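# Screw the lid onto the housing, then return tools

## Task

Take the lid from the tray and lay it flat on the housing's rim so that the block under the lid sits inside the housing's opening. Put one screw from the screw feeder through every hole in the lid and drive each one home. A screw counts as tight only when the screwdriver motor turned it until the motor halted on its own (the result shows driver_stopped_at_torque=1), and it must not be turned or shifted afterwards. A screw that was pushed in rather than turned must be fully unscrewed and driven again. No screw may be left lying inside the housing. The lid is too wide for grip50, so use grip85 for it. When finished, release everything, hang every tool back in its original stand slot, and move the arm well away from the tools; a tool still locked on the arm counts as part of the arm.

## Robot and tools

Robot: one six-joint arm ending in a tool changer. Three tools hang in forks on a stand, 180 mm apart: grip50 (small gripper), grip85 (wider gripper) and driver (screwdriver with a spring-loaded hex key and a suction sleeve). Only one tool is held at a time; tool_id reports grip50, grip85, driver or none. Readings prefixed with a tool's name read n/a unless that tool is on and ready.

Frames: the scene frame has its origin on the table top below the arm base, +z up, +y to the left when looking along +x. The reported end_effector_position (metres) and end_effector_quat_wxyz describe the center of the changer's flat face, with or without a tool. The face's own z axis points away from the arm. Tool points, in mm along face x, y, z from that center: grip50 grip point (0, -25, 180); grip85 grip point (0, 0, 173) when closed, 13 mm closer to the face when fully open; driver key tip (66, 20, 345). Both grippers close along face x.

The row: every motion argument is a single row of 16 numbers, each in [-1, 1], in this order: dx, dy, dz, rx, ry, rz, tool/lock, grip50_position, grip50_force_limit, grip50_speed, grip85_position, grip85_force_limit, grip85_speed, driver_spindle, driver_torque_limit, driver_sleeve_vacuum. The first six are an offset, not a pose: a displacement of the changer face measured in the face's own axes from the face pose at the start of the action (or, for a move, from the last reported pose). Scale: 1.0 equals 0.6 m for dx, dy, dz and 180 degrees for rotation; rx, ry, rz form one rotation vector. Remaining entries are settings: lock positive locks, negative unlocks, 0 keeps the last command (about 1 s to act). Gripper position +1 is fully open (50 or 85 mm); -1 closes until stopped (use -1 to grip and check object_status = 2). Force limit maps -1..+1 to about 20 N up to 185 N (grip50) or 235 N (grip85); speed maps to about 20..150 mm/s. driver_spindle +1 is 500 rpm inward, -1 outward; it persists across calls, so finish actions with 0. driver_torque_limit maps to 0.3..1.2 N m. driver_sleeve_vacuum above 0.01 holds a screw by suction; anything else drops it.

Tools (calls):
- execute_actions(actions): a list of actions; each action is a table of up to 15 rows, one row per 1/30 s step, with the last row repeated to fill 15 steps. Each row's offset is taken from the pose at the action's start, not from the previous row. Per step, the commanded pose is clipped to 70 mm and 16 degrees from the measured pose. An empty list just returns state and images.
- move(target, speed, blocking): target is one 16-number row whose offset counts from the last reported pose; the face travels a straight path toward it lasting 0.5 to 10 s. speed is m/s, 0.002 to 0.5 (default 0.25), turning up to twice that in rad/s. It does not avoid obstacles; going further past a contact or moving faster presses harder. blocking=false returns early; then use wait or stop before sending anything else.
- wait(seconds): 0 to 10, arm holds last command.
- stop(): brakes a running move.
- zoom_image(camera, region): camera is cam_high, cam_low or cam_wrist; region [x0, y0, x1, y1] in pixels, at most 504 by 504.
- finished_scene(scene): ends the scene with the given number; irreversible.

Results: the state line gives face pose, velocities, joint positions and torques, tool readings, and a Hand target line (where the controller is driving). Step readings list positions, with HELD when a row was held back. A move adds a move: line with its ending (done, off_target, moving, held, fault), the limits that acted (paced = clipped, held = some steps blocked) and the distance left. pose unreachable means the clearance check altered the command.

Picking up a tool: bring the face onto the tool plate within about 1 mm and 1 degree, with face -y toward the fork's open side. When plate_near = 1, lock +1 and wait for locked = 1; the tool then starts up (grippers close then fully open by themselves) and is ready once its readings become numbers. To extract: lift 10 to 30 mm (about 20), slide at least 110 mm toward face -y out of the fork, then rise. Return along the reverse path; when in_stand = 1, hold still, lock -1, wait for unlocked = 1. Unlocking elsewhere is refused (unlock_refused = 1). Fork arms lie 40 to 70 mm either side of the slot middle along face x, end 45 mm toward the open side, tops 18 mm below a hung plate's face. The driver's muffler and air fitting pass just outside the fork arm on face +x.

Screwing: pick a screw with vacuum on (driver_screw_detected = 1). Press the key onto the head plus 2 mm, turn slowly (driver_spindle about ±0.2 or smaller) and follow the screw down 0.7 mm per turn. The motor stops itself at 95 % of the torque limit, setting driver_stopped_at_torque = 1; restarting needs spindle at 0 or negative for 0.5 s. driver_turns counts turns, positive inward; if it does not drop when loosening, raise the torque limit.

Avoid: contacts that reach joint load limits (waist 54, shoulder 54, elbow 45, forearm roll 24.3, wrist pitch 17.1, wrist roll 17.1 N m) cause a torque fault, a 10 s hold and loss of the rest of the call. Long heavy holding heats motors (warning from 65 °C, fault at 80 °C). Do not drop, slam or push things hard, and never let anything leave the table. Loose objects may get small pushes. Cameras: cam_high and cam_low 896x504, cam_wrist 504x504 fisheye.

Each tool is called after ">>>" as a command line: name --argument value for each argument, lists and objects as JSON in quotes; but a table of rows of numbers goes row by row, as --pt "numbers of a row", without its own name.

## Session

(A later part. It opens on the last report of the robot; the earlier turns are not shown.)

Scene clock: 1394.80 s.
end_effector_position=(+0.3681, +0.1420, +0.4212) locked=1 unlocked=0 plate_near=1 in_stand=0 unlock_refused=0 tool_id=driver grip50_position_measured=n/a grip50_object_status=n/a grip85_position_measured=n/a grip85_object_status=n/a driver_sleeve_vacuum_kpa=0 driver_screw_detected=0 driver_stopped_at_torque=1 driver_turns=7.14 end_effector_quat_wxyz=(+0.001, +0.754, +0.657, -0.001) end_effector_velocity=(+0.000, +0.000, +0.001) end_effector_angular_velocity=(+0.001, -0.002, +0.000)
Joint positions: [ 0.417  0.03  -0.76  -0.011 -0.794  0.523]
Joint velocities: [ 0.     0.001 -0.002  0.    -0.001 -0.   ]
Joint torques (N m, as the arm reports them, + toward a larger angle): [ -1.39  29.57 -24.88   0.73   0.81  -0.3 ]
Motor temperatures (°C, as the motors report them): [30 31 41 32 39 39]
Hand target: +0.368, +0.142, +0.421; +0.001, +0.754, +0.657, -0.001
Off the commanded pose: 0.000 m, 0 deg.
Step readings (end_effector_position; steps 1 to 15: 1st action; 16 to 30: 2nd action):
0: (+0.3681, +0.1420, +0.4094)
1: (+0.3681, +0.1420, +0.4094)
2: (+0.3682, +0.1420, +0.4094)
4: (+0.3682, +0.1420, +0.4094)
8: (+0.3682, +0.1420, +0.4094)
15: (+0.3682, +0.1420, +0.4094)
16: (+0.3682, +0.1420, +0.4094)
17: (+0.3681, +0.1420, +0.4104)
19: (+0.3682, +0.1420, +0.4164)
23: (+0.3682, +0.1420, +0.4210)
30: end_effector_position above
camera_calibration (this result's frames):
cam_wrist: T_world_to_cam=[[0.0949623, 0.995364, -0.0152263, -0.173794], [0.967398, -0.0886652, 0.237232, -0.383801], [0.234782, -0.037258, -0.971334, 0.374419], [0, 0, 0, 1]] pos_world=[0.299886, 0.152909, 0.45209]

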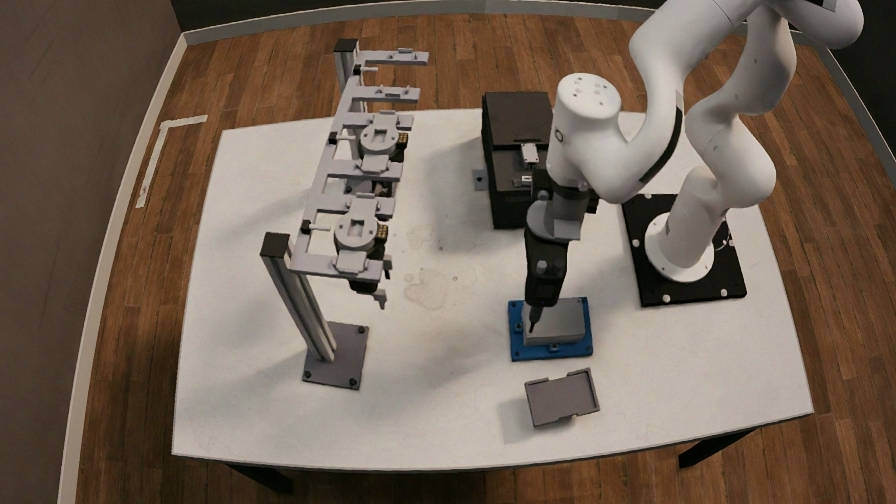

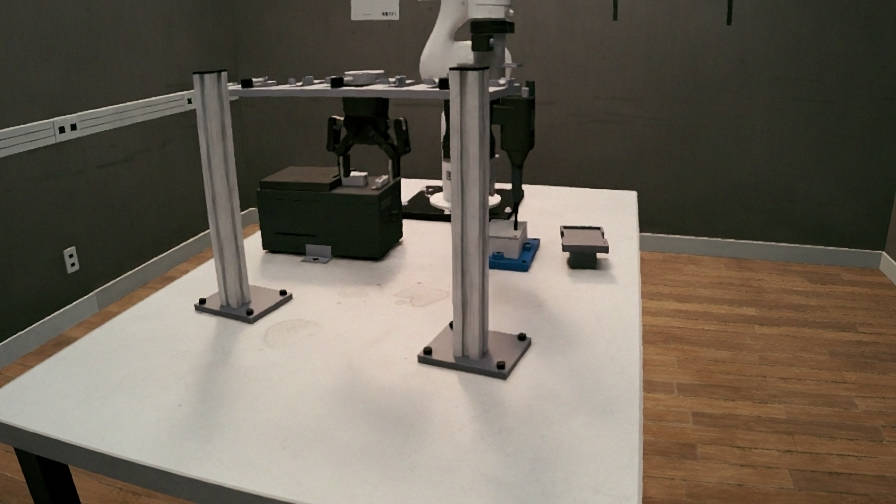

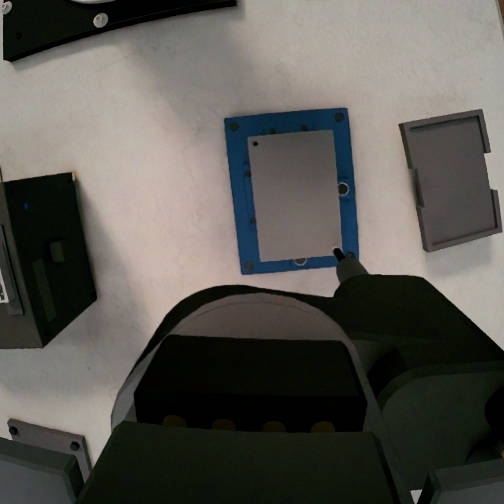

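>>> move --target '[0,0,-0.19,0,0,0,0,0,0,0,0,0,0,0,0,0]' --speed 0.25

Scene clock: 1405.07 s.
end_effector_position=(+0.3680, +0.1425, +0.5346) locked=1 unlocked=0 plate_near=1 in_stand=0 unlock_refused=0 tool_id=driver grip50_position_measured=n/a grip50_object_status=n/a grip85_position_measured=n/a grip85_object_status=n/a driver_sleeve_vacuum_kpa=0 driver_screw_detected=0 driver_stopped_at_torque=1 driver_turns=7.14 end_effector_quat_wxyz=(+0.001, +0.754, +0.657, -0.002) end_effector_velocity=(+0.001, +0.000, +0.003) end_effector_angular_velocity=(+0.001, -0.003, -0.000)
Joint positions: [ 0.419  0.123 -0.937 -0.009 -1.066  0.522]
Joint velocities: [ 0.     0.001 -0.007 -0.    -0.004  0.   ]
Joint torques (N m, as the arm reports them, + toward a larger angle): [ -1.87  27.79 -26.96   1.03   0.82  -0.27]
Motor temperatures (°C, as the motors report them): [30 31 41 32 39 39]
Hand target: +0.368, +0.143, +0.535; +0.001, +0.754, +0.657, -0.001
Off the commanded pose: 0.001 m, 0 deg.
move: done
camera_calibration (this result's frames):
cam_wrist: T_world_to_cam=[[0.0945565, 0.995398, -0.0155781, -0.172245], [0.96773, -0.0882343, 0.236035, -0.410129], [0.233574, -0.037394, -0.97162, 0.485159], [0, 0, 0, 1]] pos_world=[0.299861, 0.153407, 0.565512]

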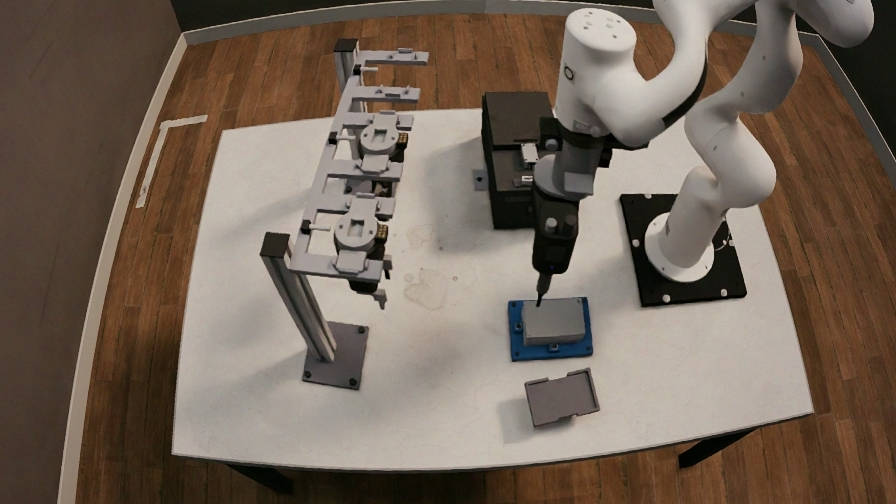

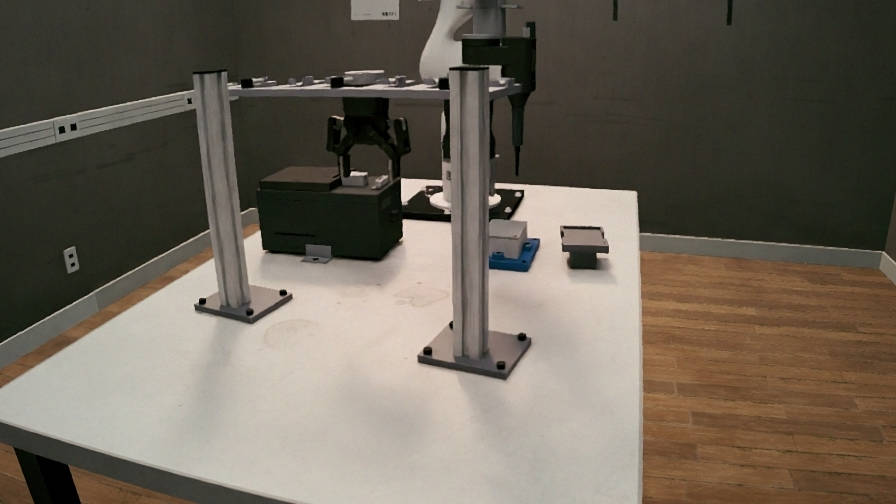

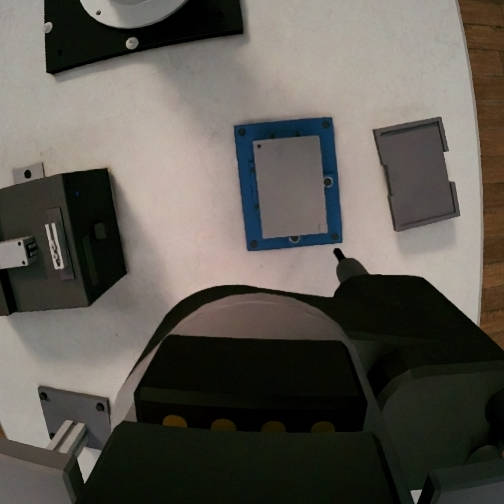

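>>> move --target '[-0.494,0.055,0,0,0,0,0,0,0,0,0,0,0,0,0,0]' --speed 0.3

>>> zoom_image --camera "cam_wrist" --region '[290, 190, 390, 290]'

Scene clock: 1419.27 s.
end_effector_position=(+0.3597, -0.1553, +0.5362) locked=1 unlocked=0 plate_near=1 in_stand=0 unlock_refused=0 tool_id=driver grip50_position_measured=n/a grip50_object_status=n/a grip85_position_measured=n/a grip85_object_status=n/a driver_sleeve_vacuum_kpa=0 driver_screw_detected=0 driver_stopped_at_torque=1 driver_turns=7.14 end_effector_quat_wxyz=(+0.001, +0.754, +0.657, -0.002) end_effector_velocity=(+0.000, -0.001, +0.001) end_effector_angular_velocity=(-0.001, -0.002, +0.001)
Joint positions: [-0.356  0.142 -0.928 -0.012 -1.068 -0.253]
Joint velocities: [-0.002 -0.001 -0.002 -0.     0.001 -0.003]
Joint torques (N m, as the arm reports them, + toward a larger angle): [ -2.1   26.1  -26.41   0.94   0.17  -0.37]
Motor temperatures (°C, as the motors report them): [30 31 41 32 39 39]
Hand target: +0.360, -0.156, +0.536; +0.002, +0.754, +0.657, -0.002
Off the commanded pose: 0.001 m, 0 deg.
move: done
camera_calibration (this result's frames):
cam_wrist: T_world_to_cam=[[0.0941809, 0.995421, -0.016365, 0.125615], [0.967556, -0.0876487, 0.236965, -0.429045], [0.234446, -0.0381516, -0.97138, 0.476986], [0, 0, 0, 1]] pos_world=[0.291467, -0.144448, 0.567059]

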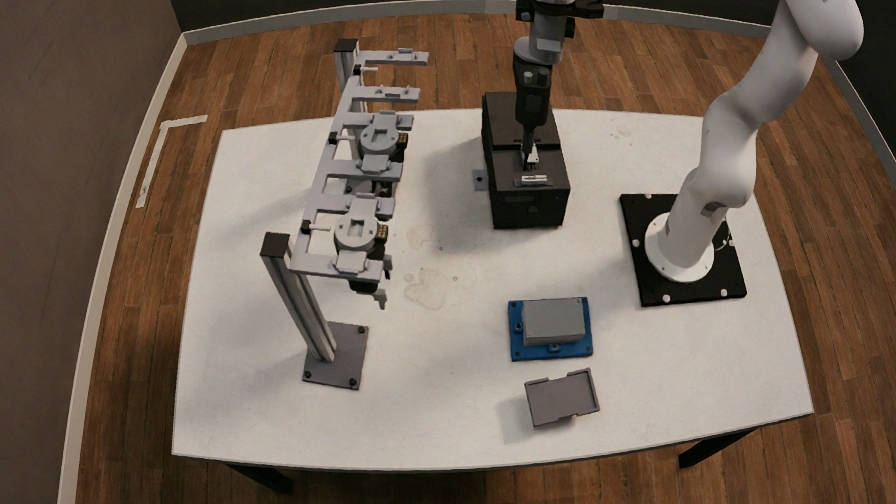

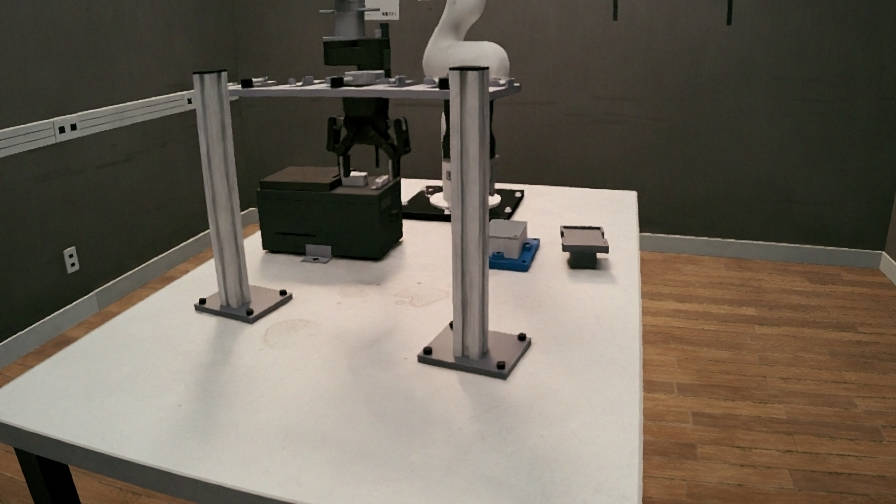

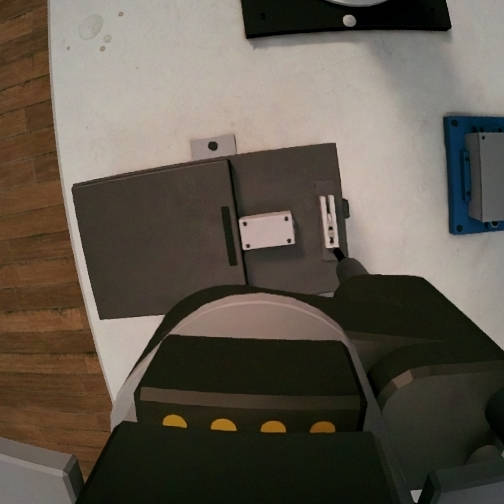

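Region (290, 190, 390, 290) of cam_wrist's 504x504 image, scaled by 5.040, with more detail than that image has.

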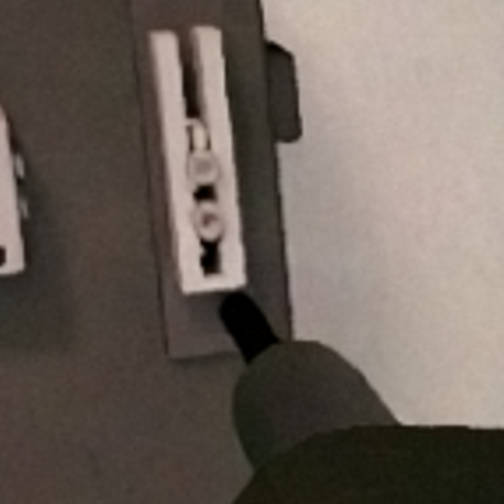

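>>> move --target '[-0.0062,-0.0365,0.027,0,0,0,0,0,0,0,0,0,0,0,0,1]' --speed 0.06

>>> zoom_image --camera "cam_wrist" --region '[310, 220, 370, 280]'

Scene clock: 1443.13 s.
end_effector_position=(+0.3376, -0.1561, +0.5202) locked=1 unlocked=0 plate_near=1 in_stand=0 unlock_refused=0 tool_id=driver grip50_position_measured=n/a grip50_object_status=n/a grip85_position_measured=n/a grip85_object_status=n/a driver_sleeve_vacuum_kpa=14 driver_screw_detected=0 driver_stopped_at_torque=1 driver_turns=7.14 end_effector_quat_wxyz=(+0.002, +0.754, +0.657, -0.002) end_effector_velocity=(-0.001, -0.000, -0.001) end_effector_angular_velocity=(+0.000, -0.000, -0.001)
Joint positions: [-0.381  0.188 -0.853 -0.012 -1.038 -0.278]
Joint velocities: [-0.001  0.001  0.003  0.     0.002 -0.   ]
Joint torques (N m, as the arm reports them, + toward a larger angle): [ -2.56  21.33 -26.22   1.     0.05  -0.24]
Motor temperatures (°C, as the motors report them): [30 31 41 32 39 39]
Hand target: +0.337, -0.156, +0.520; +0.001, +0.754, +0.657, -0.002
Off the commanded pose: 0.000 m, 0 deg.
move: done
camera_calibration (this result's frames):
cam_wrist: T_world_to_cam=[[0.0942464, 0.995412, -0.0165359, 0.128263], [0.96747, -0.0876585, 0.237315, -0.404084], [0.234777, -0.0383641, -0.971292, 0.46638], [0, 0, 0, 1]] pos_world=[0.269355, -0.145203, 0.551007]

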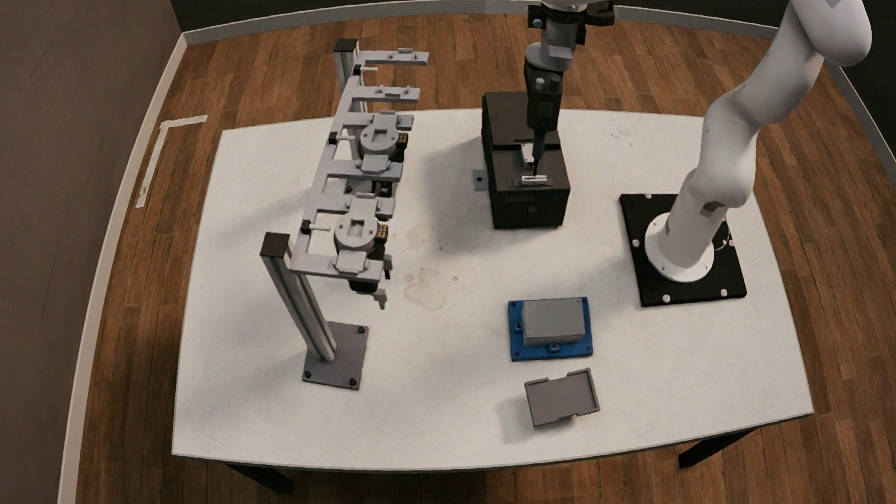

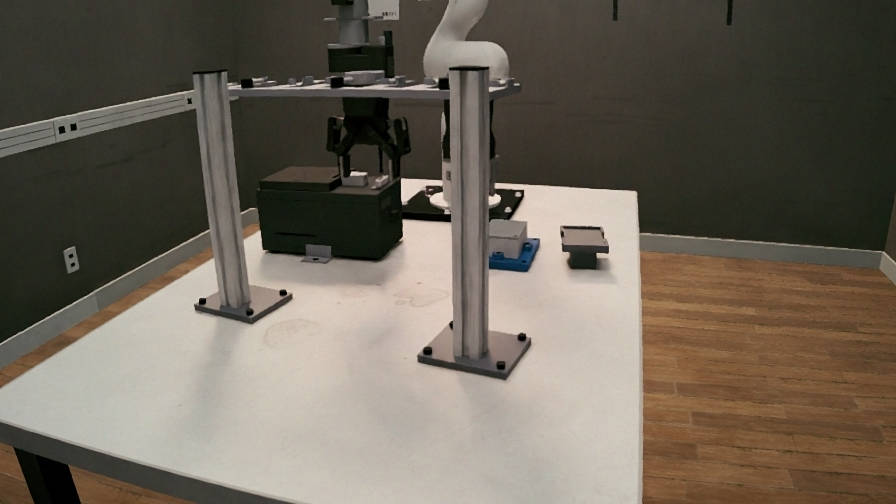

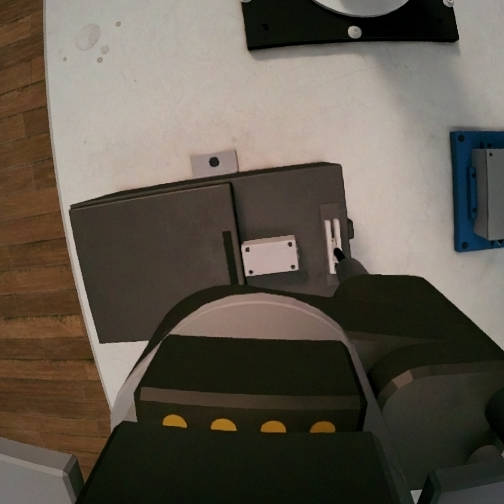

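Region (310, 220, 370, 280) of cam_wrist's 504x504 image, scaled by 8.400, with more detail than that image has.

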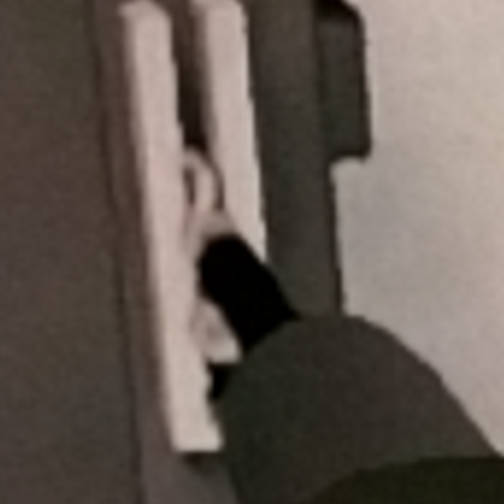

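>>> execute_actions --actions '[[[0,-0.0015,0.011,0,0,0,0,0,0,0,0,0,0,0,0,1]],[[0,0,0.011,0,0,0,0,0,0,0,0,0,0,0,0,1]]]'

>>> zoom_image --camera "cam_wrist" --region '[310, 220, 370, 280]'

Scene clock: 1451.97 s.
end_effector_position=(+0.3367, -0.1561, +0.5073) locked=1 unlocked=0 plate_near=1 in_stand=0 unlock_refused=0 tool_id=driver grip50_position_measured=n/a grip50_object_status=n/a grip85_position_measured=n/a grip85_object_status=n/a driver_sleeve_vacuum_kpa=14 driver_screw_detected=0 driver_stopped_at_torque=1 driver_turns=7.14 end_effector_quat_wxyz=(+0.002, +0.754, +0.657, -0.002) end_effector_velocity=(+0.000, +0.000, -0.000) end_effector_angular_velocity=(+0.000, -0.000, -0.000)
Joint positions: [-0.382  0.183 -0.828 -0.012 -1.007 -0.278]
Joint velocities: [ 0.    -0.     0.     0.     0.001  0.   ]
Joint torques (N m, as the arm reports them, + toward a larger angle): [ -0.58  17.65 -23.82   0.64   0.18  -0.32]
Motor temperatures (°C, as the motors report them): [30 31 41 32 39 39]
Hand target: +0.337, -0.156, +0.507; +0.002, +0.754, +0.657, -0.002
Off the commanded pose: 0.000 m, 0 deg.
Step readings (end_effector_position; steps 1 to 15: 1st action; 16 to 30: 2nd action):
0: (+0.3374, -0.1561, +0.5201)
1: (+0.3374, -0.1561, +0.5200)
2: (+0.3374, -0.1561, +0.5194)
4: (+0.3370, -0.1561, +0.5161)
8: (+0.3366, -0.1560, +0.5138)
15: (+0.3367, -0.1560, +0.5137)
16: (+0.3367, -0.1560, +0.5137)
17: (+0.3367, -0.1561, +0.5130)
19: (+0.3368, -0.1561, +0.5098)
23: (+0.3367, -0.1561, +0.5075)
30: end_effector_position above
camera_calibration (this result's frames):
cam_wrist: T_world_to_cam=[[0.0943249, 0.995402, -0.0166858, 0.128149], [0.967336, -0.0876783, 0.237852, -0.400434], [0.235296, -0.0385761, -0.971158, 0.453763], [0, 0, 0, 1]] pos_world=[0.268499, -0.145165, 0.538058]

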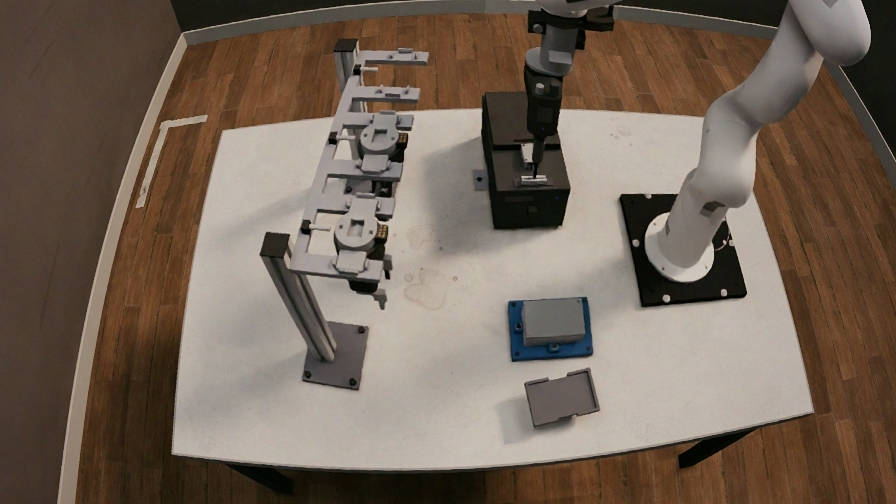

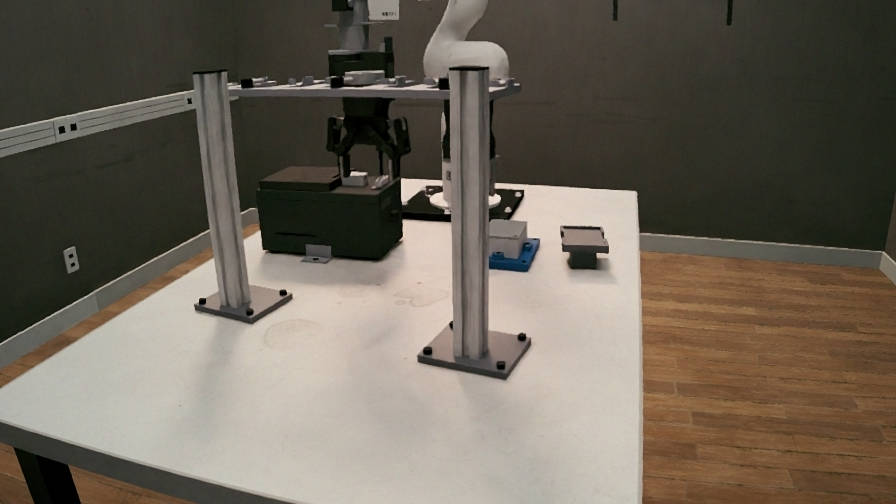

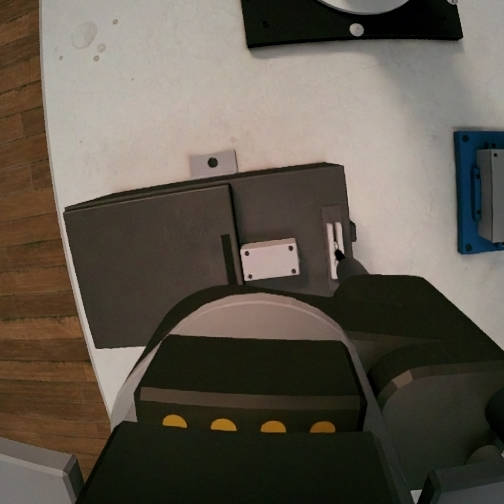

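Region (310, 220, 370, 280) of cam_wrist's 504x504 image, scaled by 8.400, with more detail than that image has.

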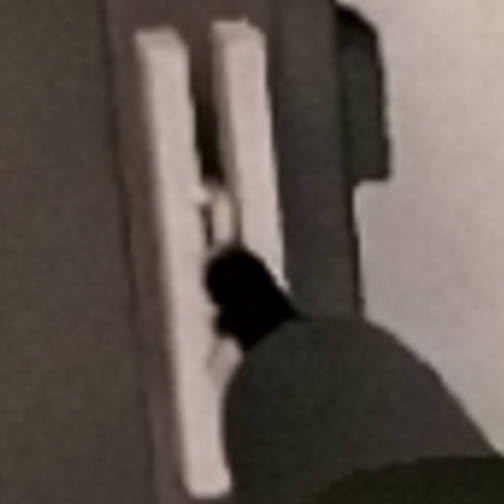

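>>> execute_actions --actions '[[[0,0,0,0,0,0,0,0,0,0,0,0,0,0.1,0,1]],[[0,0,0,0,0,0,0,0,0,0,0,0,0,0,0,1]]]'

>>> zoom_image --camera "cam_wrist" --region '[320, 230, 360, 270]'

Scene clock: 1460.20 s.
end_effector_position=(+0.3367, -0.1560, +0.5072) locked=1 unlocked=0 plate_near=1 in_stand=0 unlock_refused=0 tool_id=driver grip50_position_measured=n/a grip50_object_status=n/a grip85_position_measured=n/a grip85_object_status=n/a driver_sleeve_vacuum_kpa=14 driver_screw_detected=0 driver_stopped_at_torque=0 driver_turns=7.55 end_effector_quat_wxyz=(+0.002, +0.754, +0.657, -0.002) end_effector_velocity=(+0.000, -0.000, +0.000) end_effector_angular_velocity=(-0.001, -0.001, +0.001)
Joint positions: [-0.382  0.183 -0.828 -0.012 -1.007 -0.278]
Joint velocities: [-0.     0.    -0.    -0.     0.001 -0.001]
Joint torques (N m, as the arm reports them, + toward a larger angle): [ -1.96  20.7  -23.81   0.29   0.29  -0.29]
Motor temperatures (°C, as the motors report them): [30 31 41 32 39 39]
Hand target: +0.337, -0.156, +0.507; +0.002, +0.754, +0.657, -0.002
Off the commanded pose: 0.000 m, 0 deg.
Step readings (end_effector_position; steps 1 to 15: 1st action; 16 to 30: 2nd action):
0: (+0.3367, -0.1561, +0.5071)
1: (+0.3367, -0.1561, +0.5072)
2: (+0.3367, -0.1561, +0.5072)
4: (+0.3367, -0.1561, +0.5072)
8: (+0.3367, -0.1561, +0.5073)
15: (+0.3367, -0.1560, +0.5072)
16: (+0.3367, -0.1560, +0.5072)
17: (+0.3367, -0.1560, +0.5072)
19: (+0.3367, -0.1560, +0.5072)
23: (+0.3367, -0.1560, +0.5072)
30: end_effector_position above
camera_calibration (this result's frames):
cam_wrist: T_world_to_cam=[[0.0943043, 0.995406, -0.0165181, 0.12803], [0.967393, -0.0877074, 0.237608, -0.400291], [0.235068, -0.0383869, -0.971221, 0.453883], [0, 0, 0, 1]] pos_world=[0.268472, -0.145127, 0.538047]

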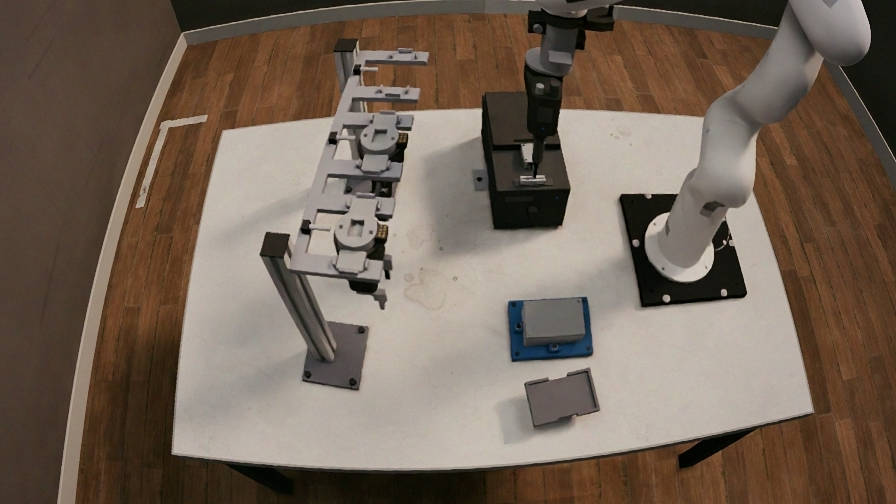

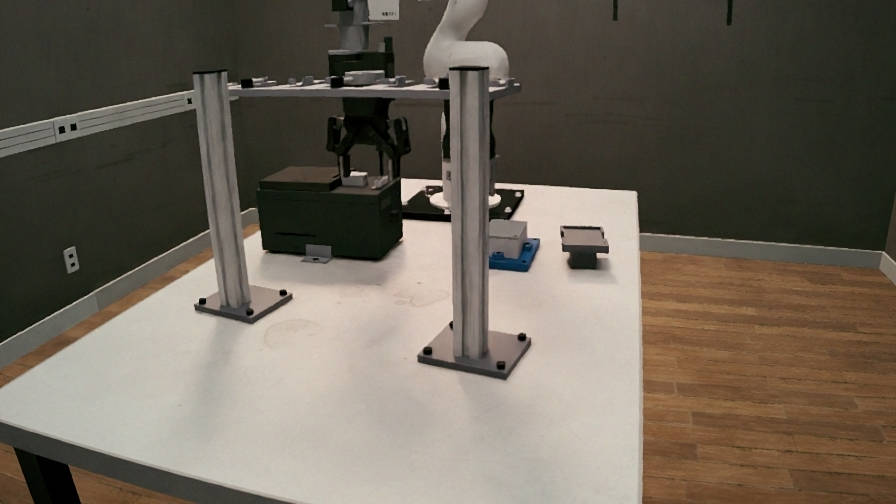

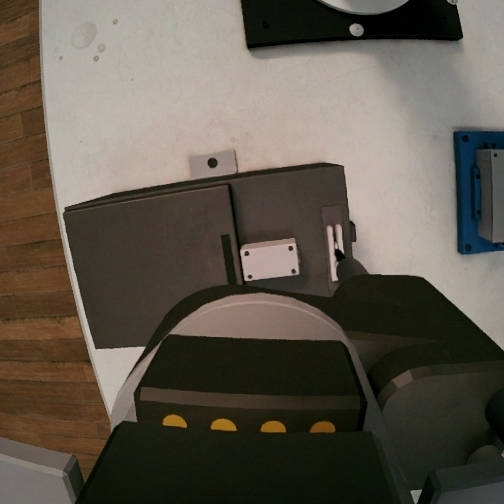

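Region (320, 230, 360, 270) of cam_wrist's 504x504 image, scaled by 12.600, with more detail than that image has.

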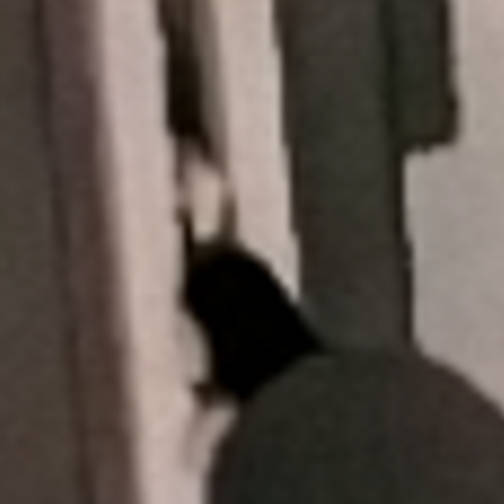

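>>> execute_actions --actions '[[[0,0,-0.011,0,0,0,0,0,0,0,0,0,0,0,0,1]],[[0.012,0,0,0,0,0,0,0,0,0,0,0,0,0,0,1]]]'

>>> zoom_image --camera "cam_wrist" --region '[310, 225, 360, 275]'

Scene clock: 1469.73 s.
end_effector_position=(+0.3377, -0.1489, +0.5136) locked=1 unlocked=0 plate_near=1 in_stand=0 unlock_refused=0 tool_id=driver grip50_position_measured=n/a grip50_object_status=n/a grip85_position_measured=n/a grip85_object_status=n/a driver_sleeve_vacuum_kpa=14 driver_screw_detected=0 driver_stopped_at_torque=0 driver_turns=7.55 end_effector_quat_wxyz=(+0.002, +0.754, +0.657, -0.002) end_effector_velocity=(+0.000, +0.000, +0.000) end_effector_angular_velocity=(-0.000, -0.001, -0.000)
Joint positions: [-0.363  0.192 -0.835 -0.012 -1.024 -0.26 ]
Joint velocities: [ 0.     0.001 -0.     0.    -0.     0.001]
Joint torques (N m, as the arm reports them, + toward a larger angle): [ -2.28  22.5  -26.44   1.08   0.18  -0.3 ]
Motor temperatures (°C, as the motors report them): [30 31 41 32 39 39]
Hand target: +0.338, -0.149, +0.514; +0.002, +0.754, +0.657, -0.002
Off the commanded pose: 0.000 m, 0 deg.
Step readings (end_effector_position; steps 1 to 15: 1st action; 16 to 30: 2nd action):
0: (+0.3367, -0.1560, +0.5072)
1: (+0.3367, -0.1560, +0.5073)
2: (+0.3366, -0.1560, +0.5079)
4: (+0.3366, -0.1560, +0.5112)
8: (+0.3367, -0.1560, +0.5136)
15: (+0.3367, -0.1560, +0.5137)
16: (+0.3367, -0.1560, +0.5138)
17: (+0.3368, -0.1551, +0.5137)
19: (+0.3373, -0.1516, +0.5137)
23: (+0.3375, -0.1490, +0.5134)
30: end_effector_position above
camera_calibration (this result's frames):
cam_wrist: T_world_to_cam=[[0.0942923, 0.995408, -0.0164616, 0.120911], [0.967455, -0.0877192, 0.237351, -0.402019], [0.234817, -0.0383062, -0.971284, 0.460269], [0, 0, 0, 1]] pos_world=[0.269456, -0.137989, 0.544462]

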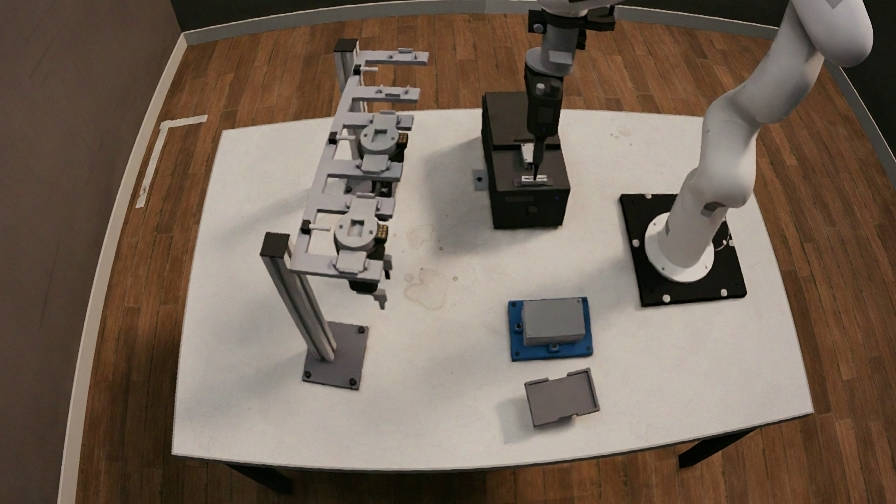

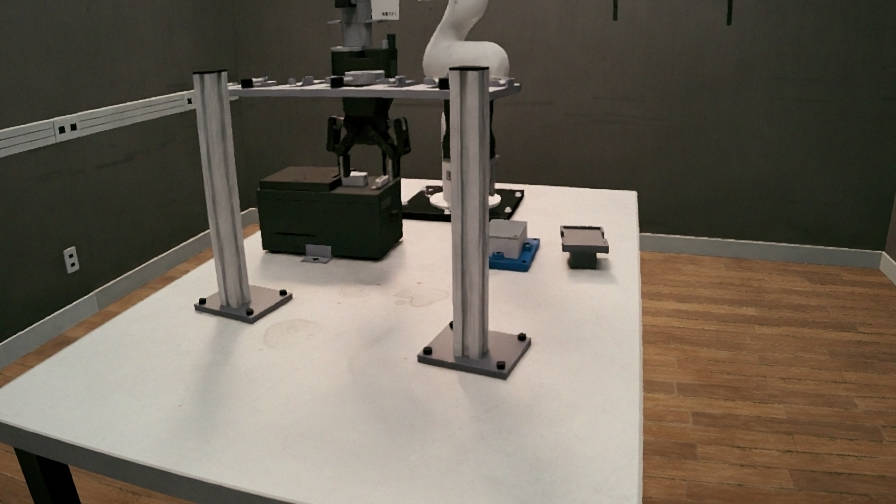

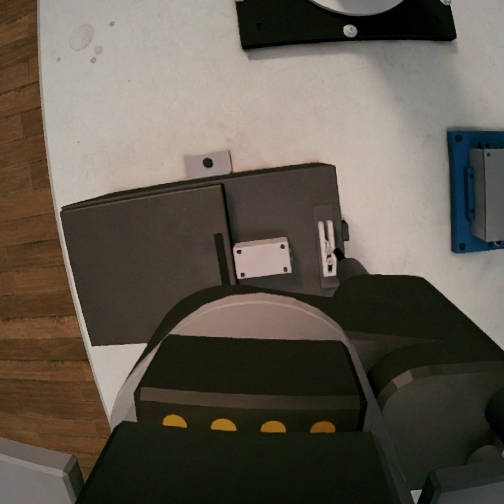

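Region (310, 225, 360, 275) of cam_wrist's 504x504 image, scaled by 10.080, with more detail than that image has.

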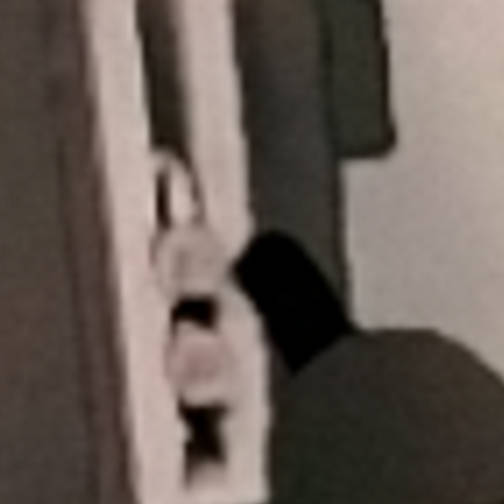

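>>> execute_actions --actions '[[[-0.0124,0,0,0,0,0,0,0,0,0,0,0,0,0,0,1]],[[0,0,0.012,0,0,0,0,0,0,0,0,0,0,0,0,1]],[[0,0,0,0,0,0,0,0,0,0,0,0,0,0.1,0,1]],[[0,0,0,0,0,0,0,0,0,0,0,0,0,0,0,1]]]'

>>> zoom_image --camera "cam_wrist" --region '[310, 225, 360, 275]'

Scene clock: 1497.80 s.
end_effector_position=(+0.3367, -0.1563, +0.5066) locked=1 unlocked=0 plate_near=1 in_stand=0 unlock_refused=0 tool_id=driver grip50_position_measured=n/a grip50_object_status=n/a grip85_position_measured=n/a grip85_object_status=n/a driver_sleeve_vacuum_kpa=40 driver_screw_detected=1 driver_stopped_at_torque=0 driver_turns=7.96 end_effector_quat_wxyz=(+0.002, +0.754, +0.657, -0.002) end_effector_velocity=(+0.000, -0.000, +0.000) end_effector_angular_velocity=(-0.001, -0.001, -0.000)
Joint positions: [-0.383  0.182 -0.827 -0.012 -1.006 -0.279]
Joint velocities: [-0.001  0.    -0.    -0.     0.001 -0.   ]
Joint torques (N m, as the arm reports them, + toward a larger angle): [ -1.36  20.08 -24.09   0.44   0.18  -0.26]
Motor temperatures (°C, as the motors report them): [30 31 41 32 39 39]
Hand target: +0.337, -0.156, +0.507; +0.002, +0.754, +0.657, -0.002
Off the commanded pose: 0.000 m, 0 deg.
Step readings (end_effector_position; steps 1 to 15: 1st action; 16 to 30: 2nd action; 31 to 45: 3rd action; 46 to 60: 4th action):
0: (+0.3377, -0.1489, +0.5137)
1: (+0.3377, -0.1489, +0.5137)
2: (+0.3375, -0.1497, +0.5137)
4: (+0.3370, -0.1534, +0.5137)
8: (+0.3367, -0.1560, +0.5138)
15: (+0.3367, -0.1562, +0.5137)
16: (+0.3367, -0.1562, +0.5136)
17: (+0.3367, -0.1563, +0.5129)
19: (+0.3367, -0.1563, +0.5094)
23: (+0.3367, -0.1563, +0.5069)
30: (+0.3367, -0.1563, +0.5066)
31: (+0.3367, -0.1563, +0.5066)
32: (+0.3367, -0.1563, +0.5066)
34: (+0.3367, -0.1563, +0.5066)
38: (+0.3367, -0.1563, +0.5066)
45: (+0.3367, -0.1563, +0.5066)
46: (+0.3367, -0.1563, +0.5066)
47: (+0.3367, -0.1563, +0.5066)
49: (+0.3367, -0.1563, +0.5066)
53: (+0.3367, -0.1563, +0.5066)
60: end_effector_position above
camera_calibration (this result's frames):
cam_wrist: T_world_to_cam=[[0.0943226, 0.995403, -0.0166353, 0.128341], [0.967353, -0.0876908, 0.237778, -0.400232], [0.235226, -0.0385201, -0.971177, 0.453162], [0, 0, 0, 1]] pos_world=[0.268464, -0.145392, 0.537402]

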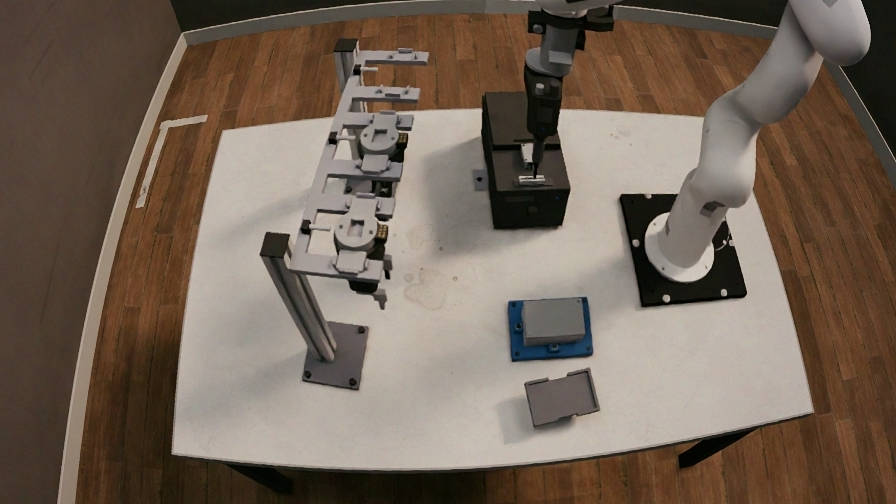

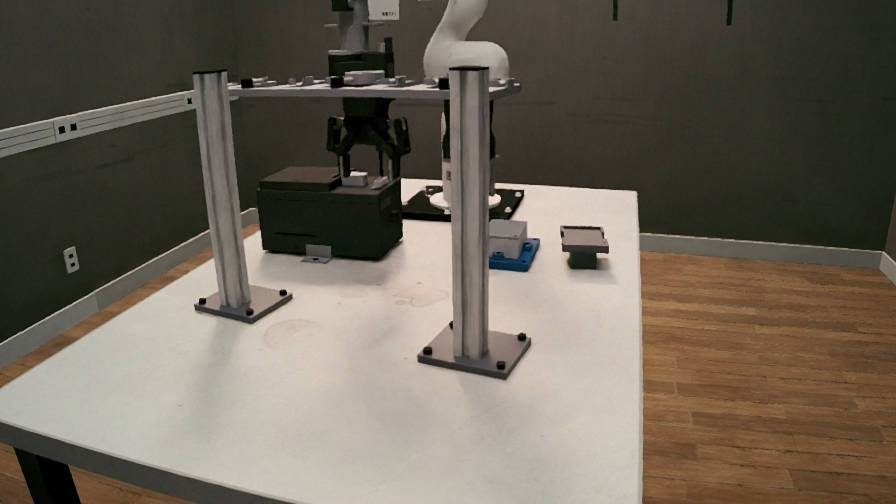

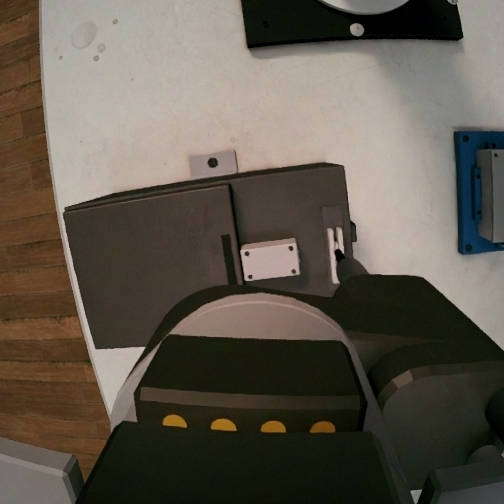

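Region (310, 225, 360, 275) of cam_wrist's 504x504 image, scaled by 10.080, with more detail than that image has.

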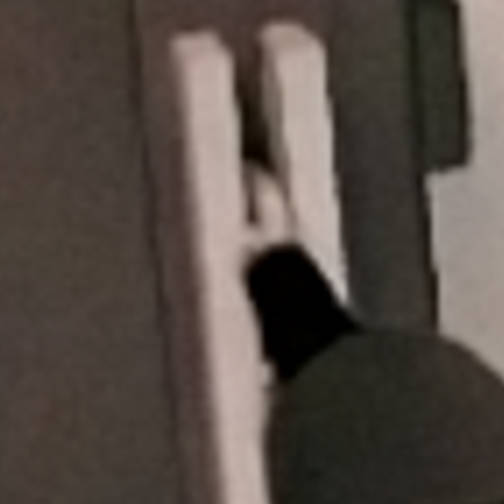

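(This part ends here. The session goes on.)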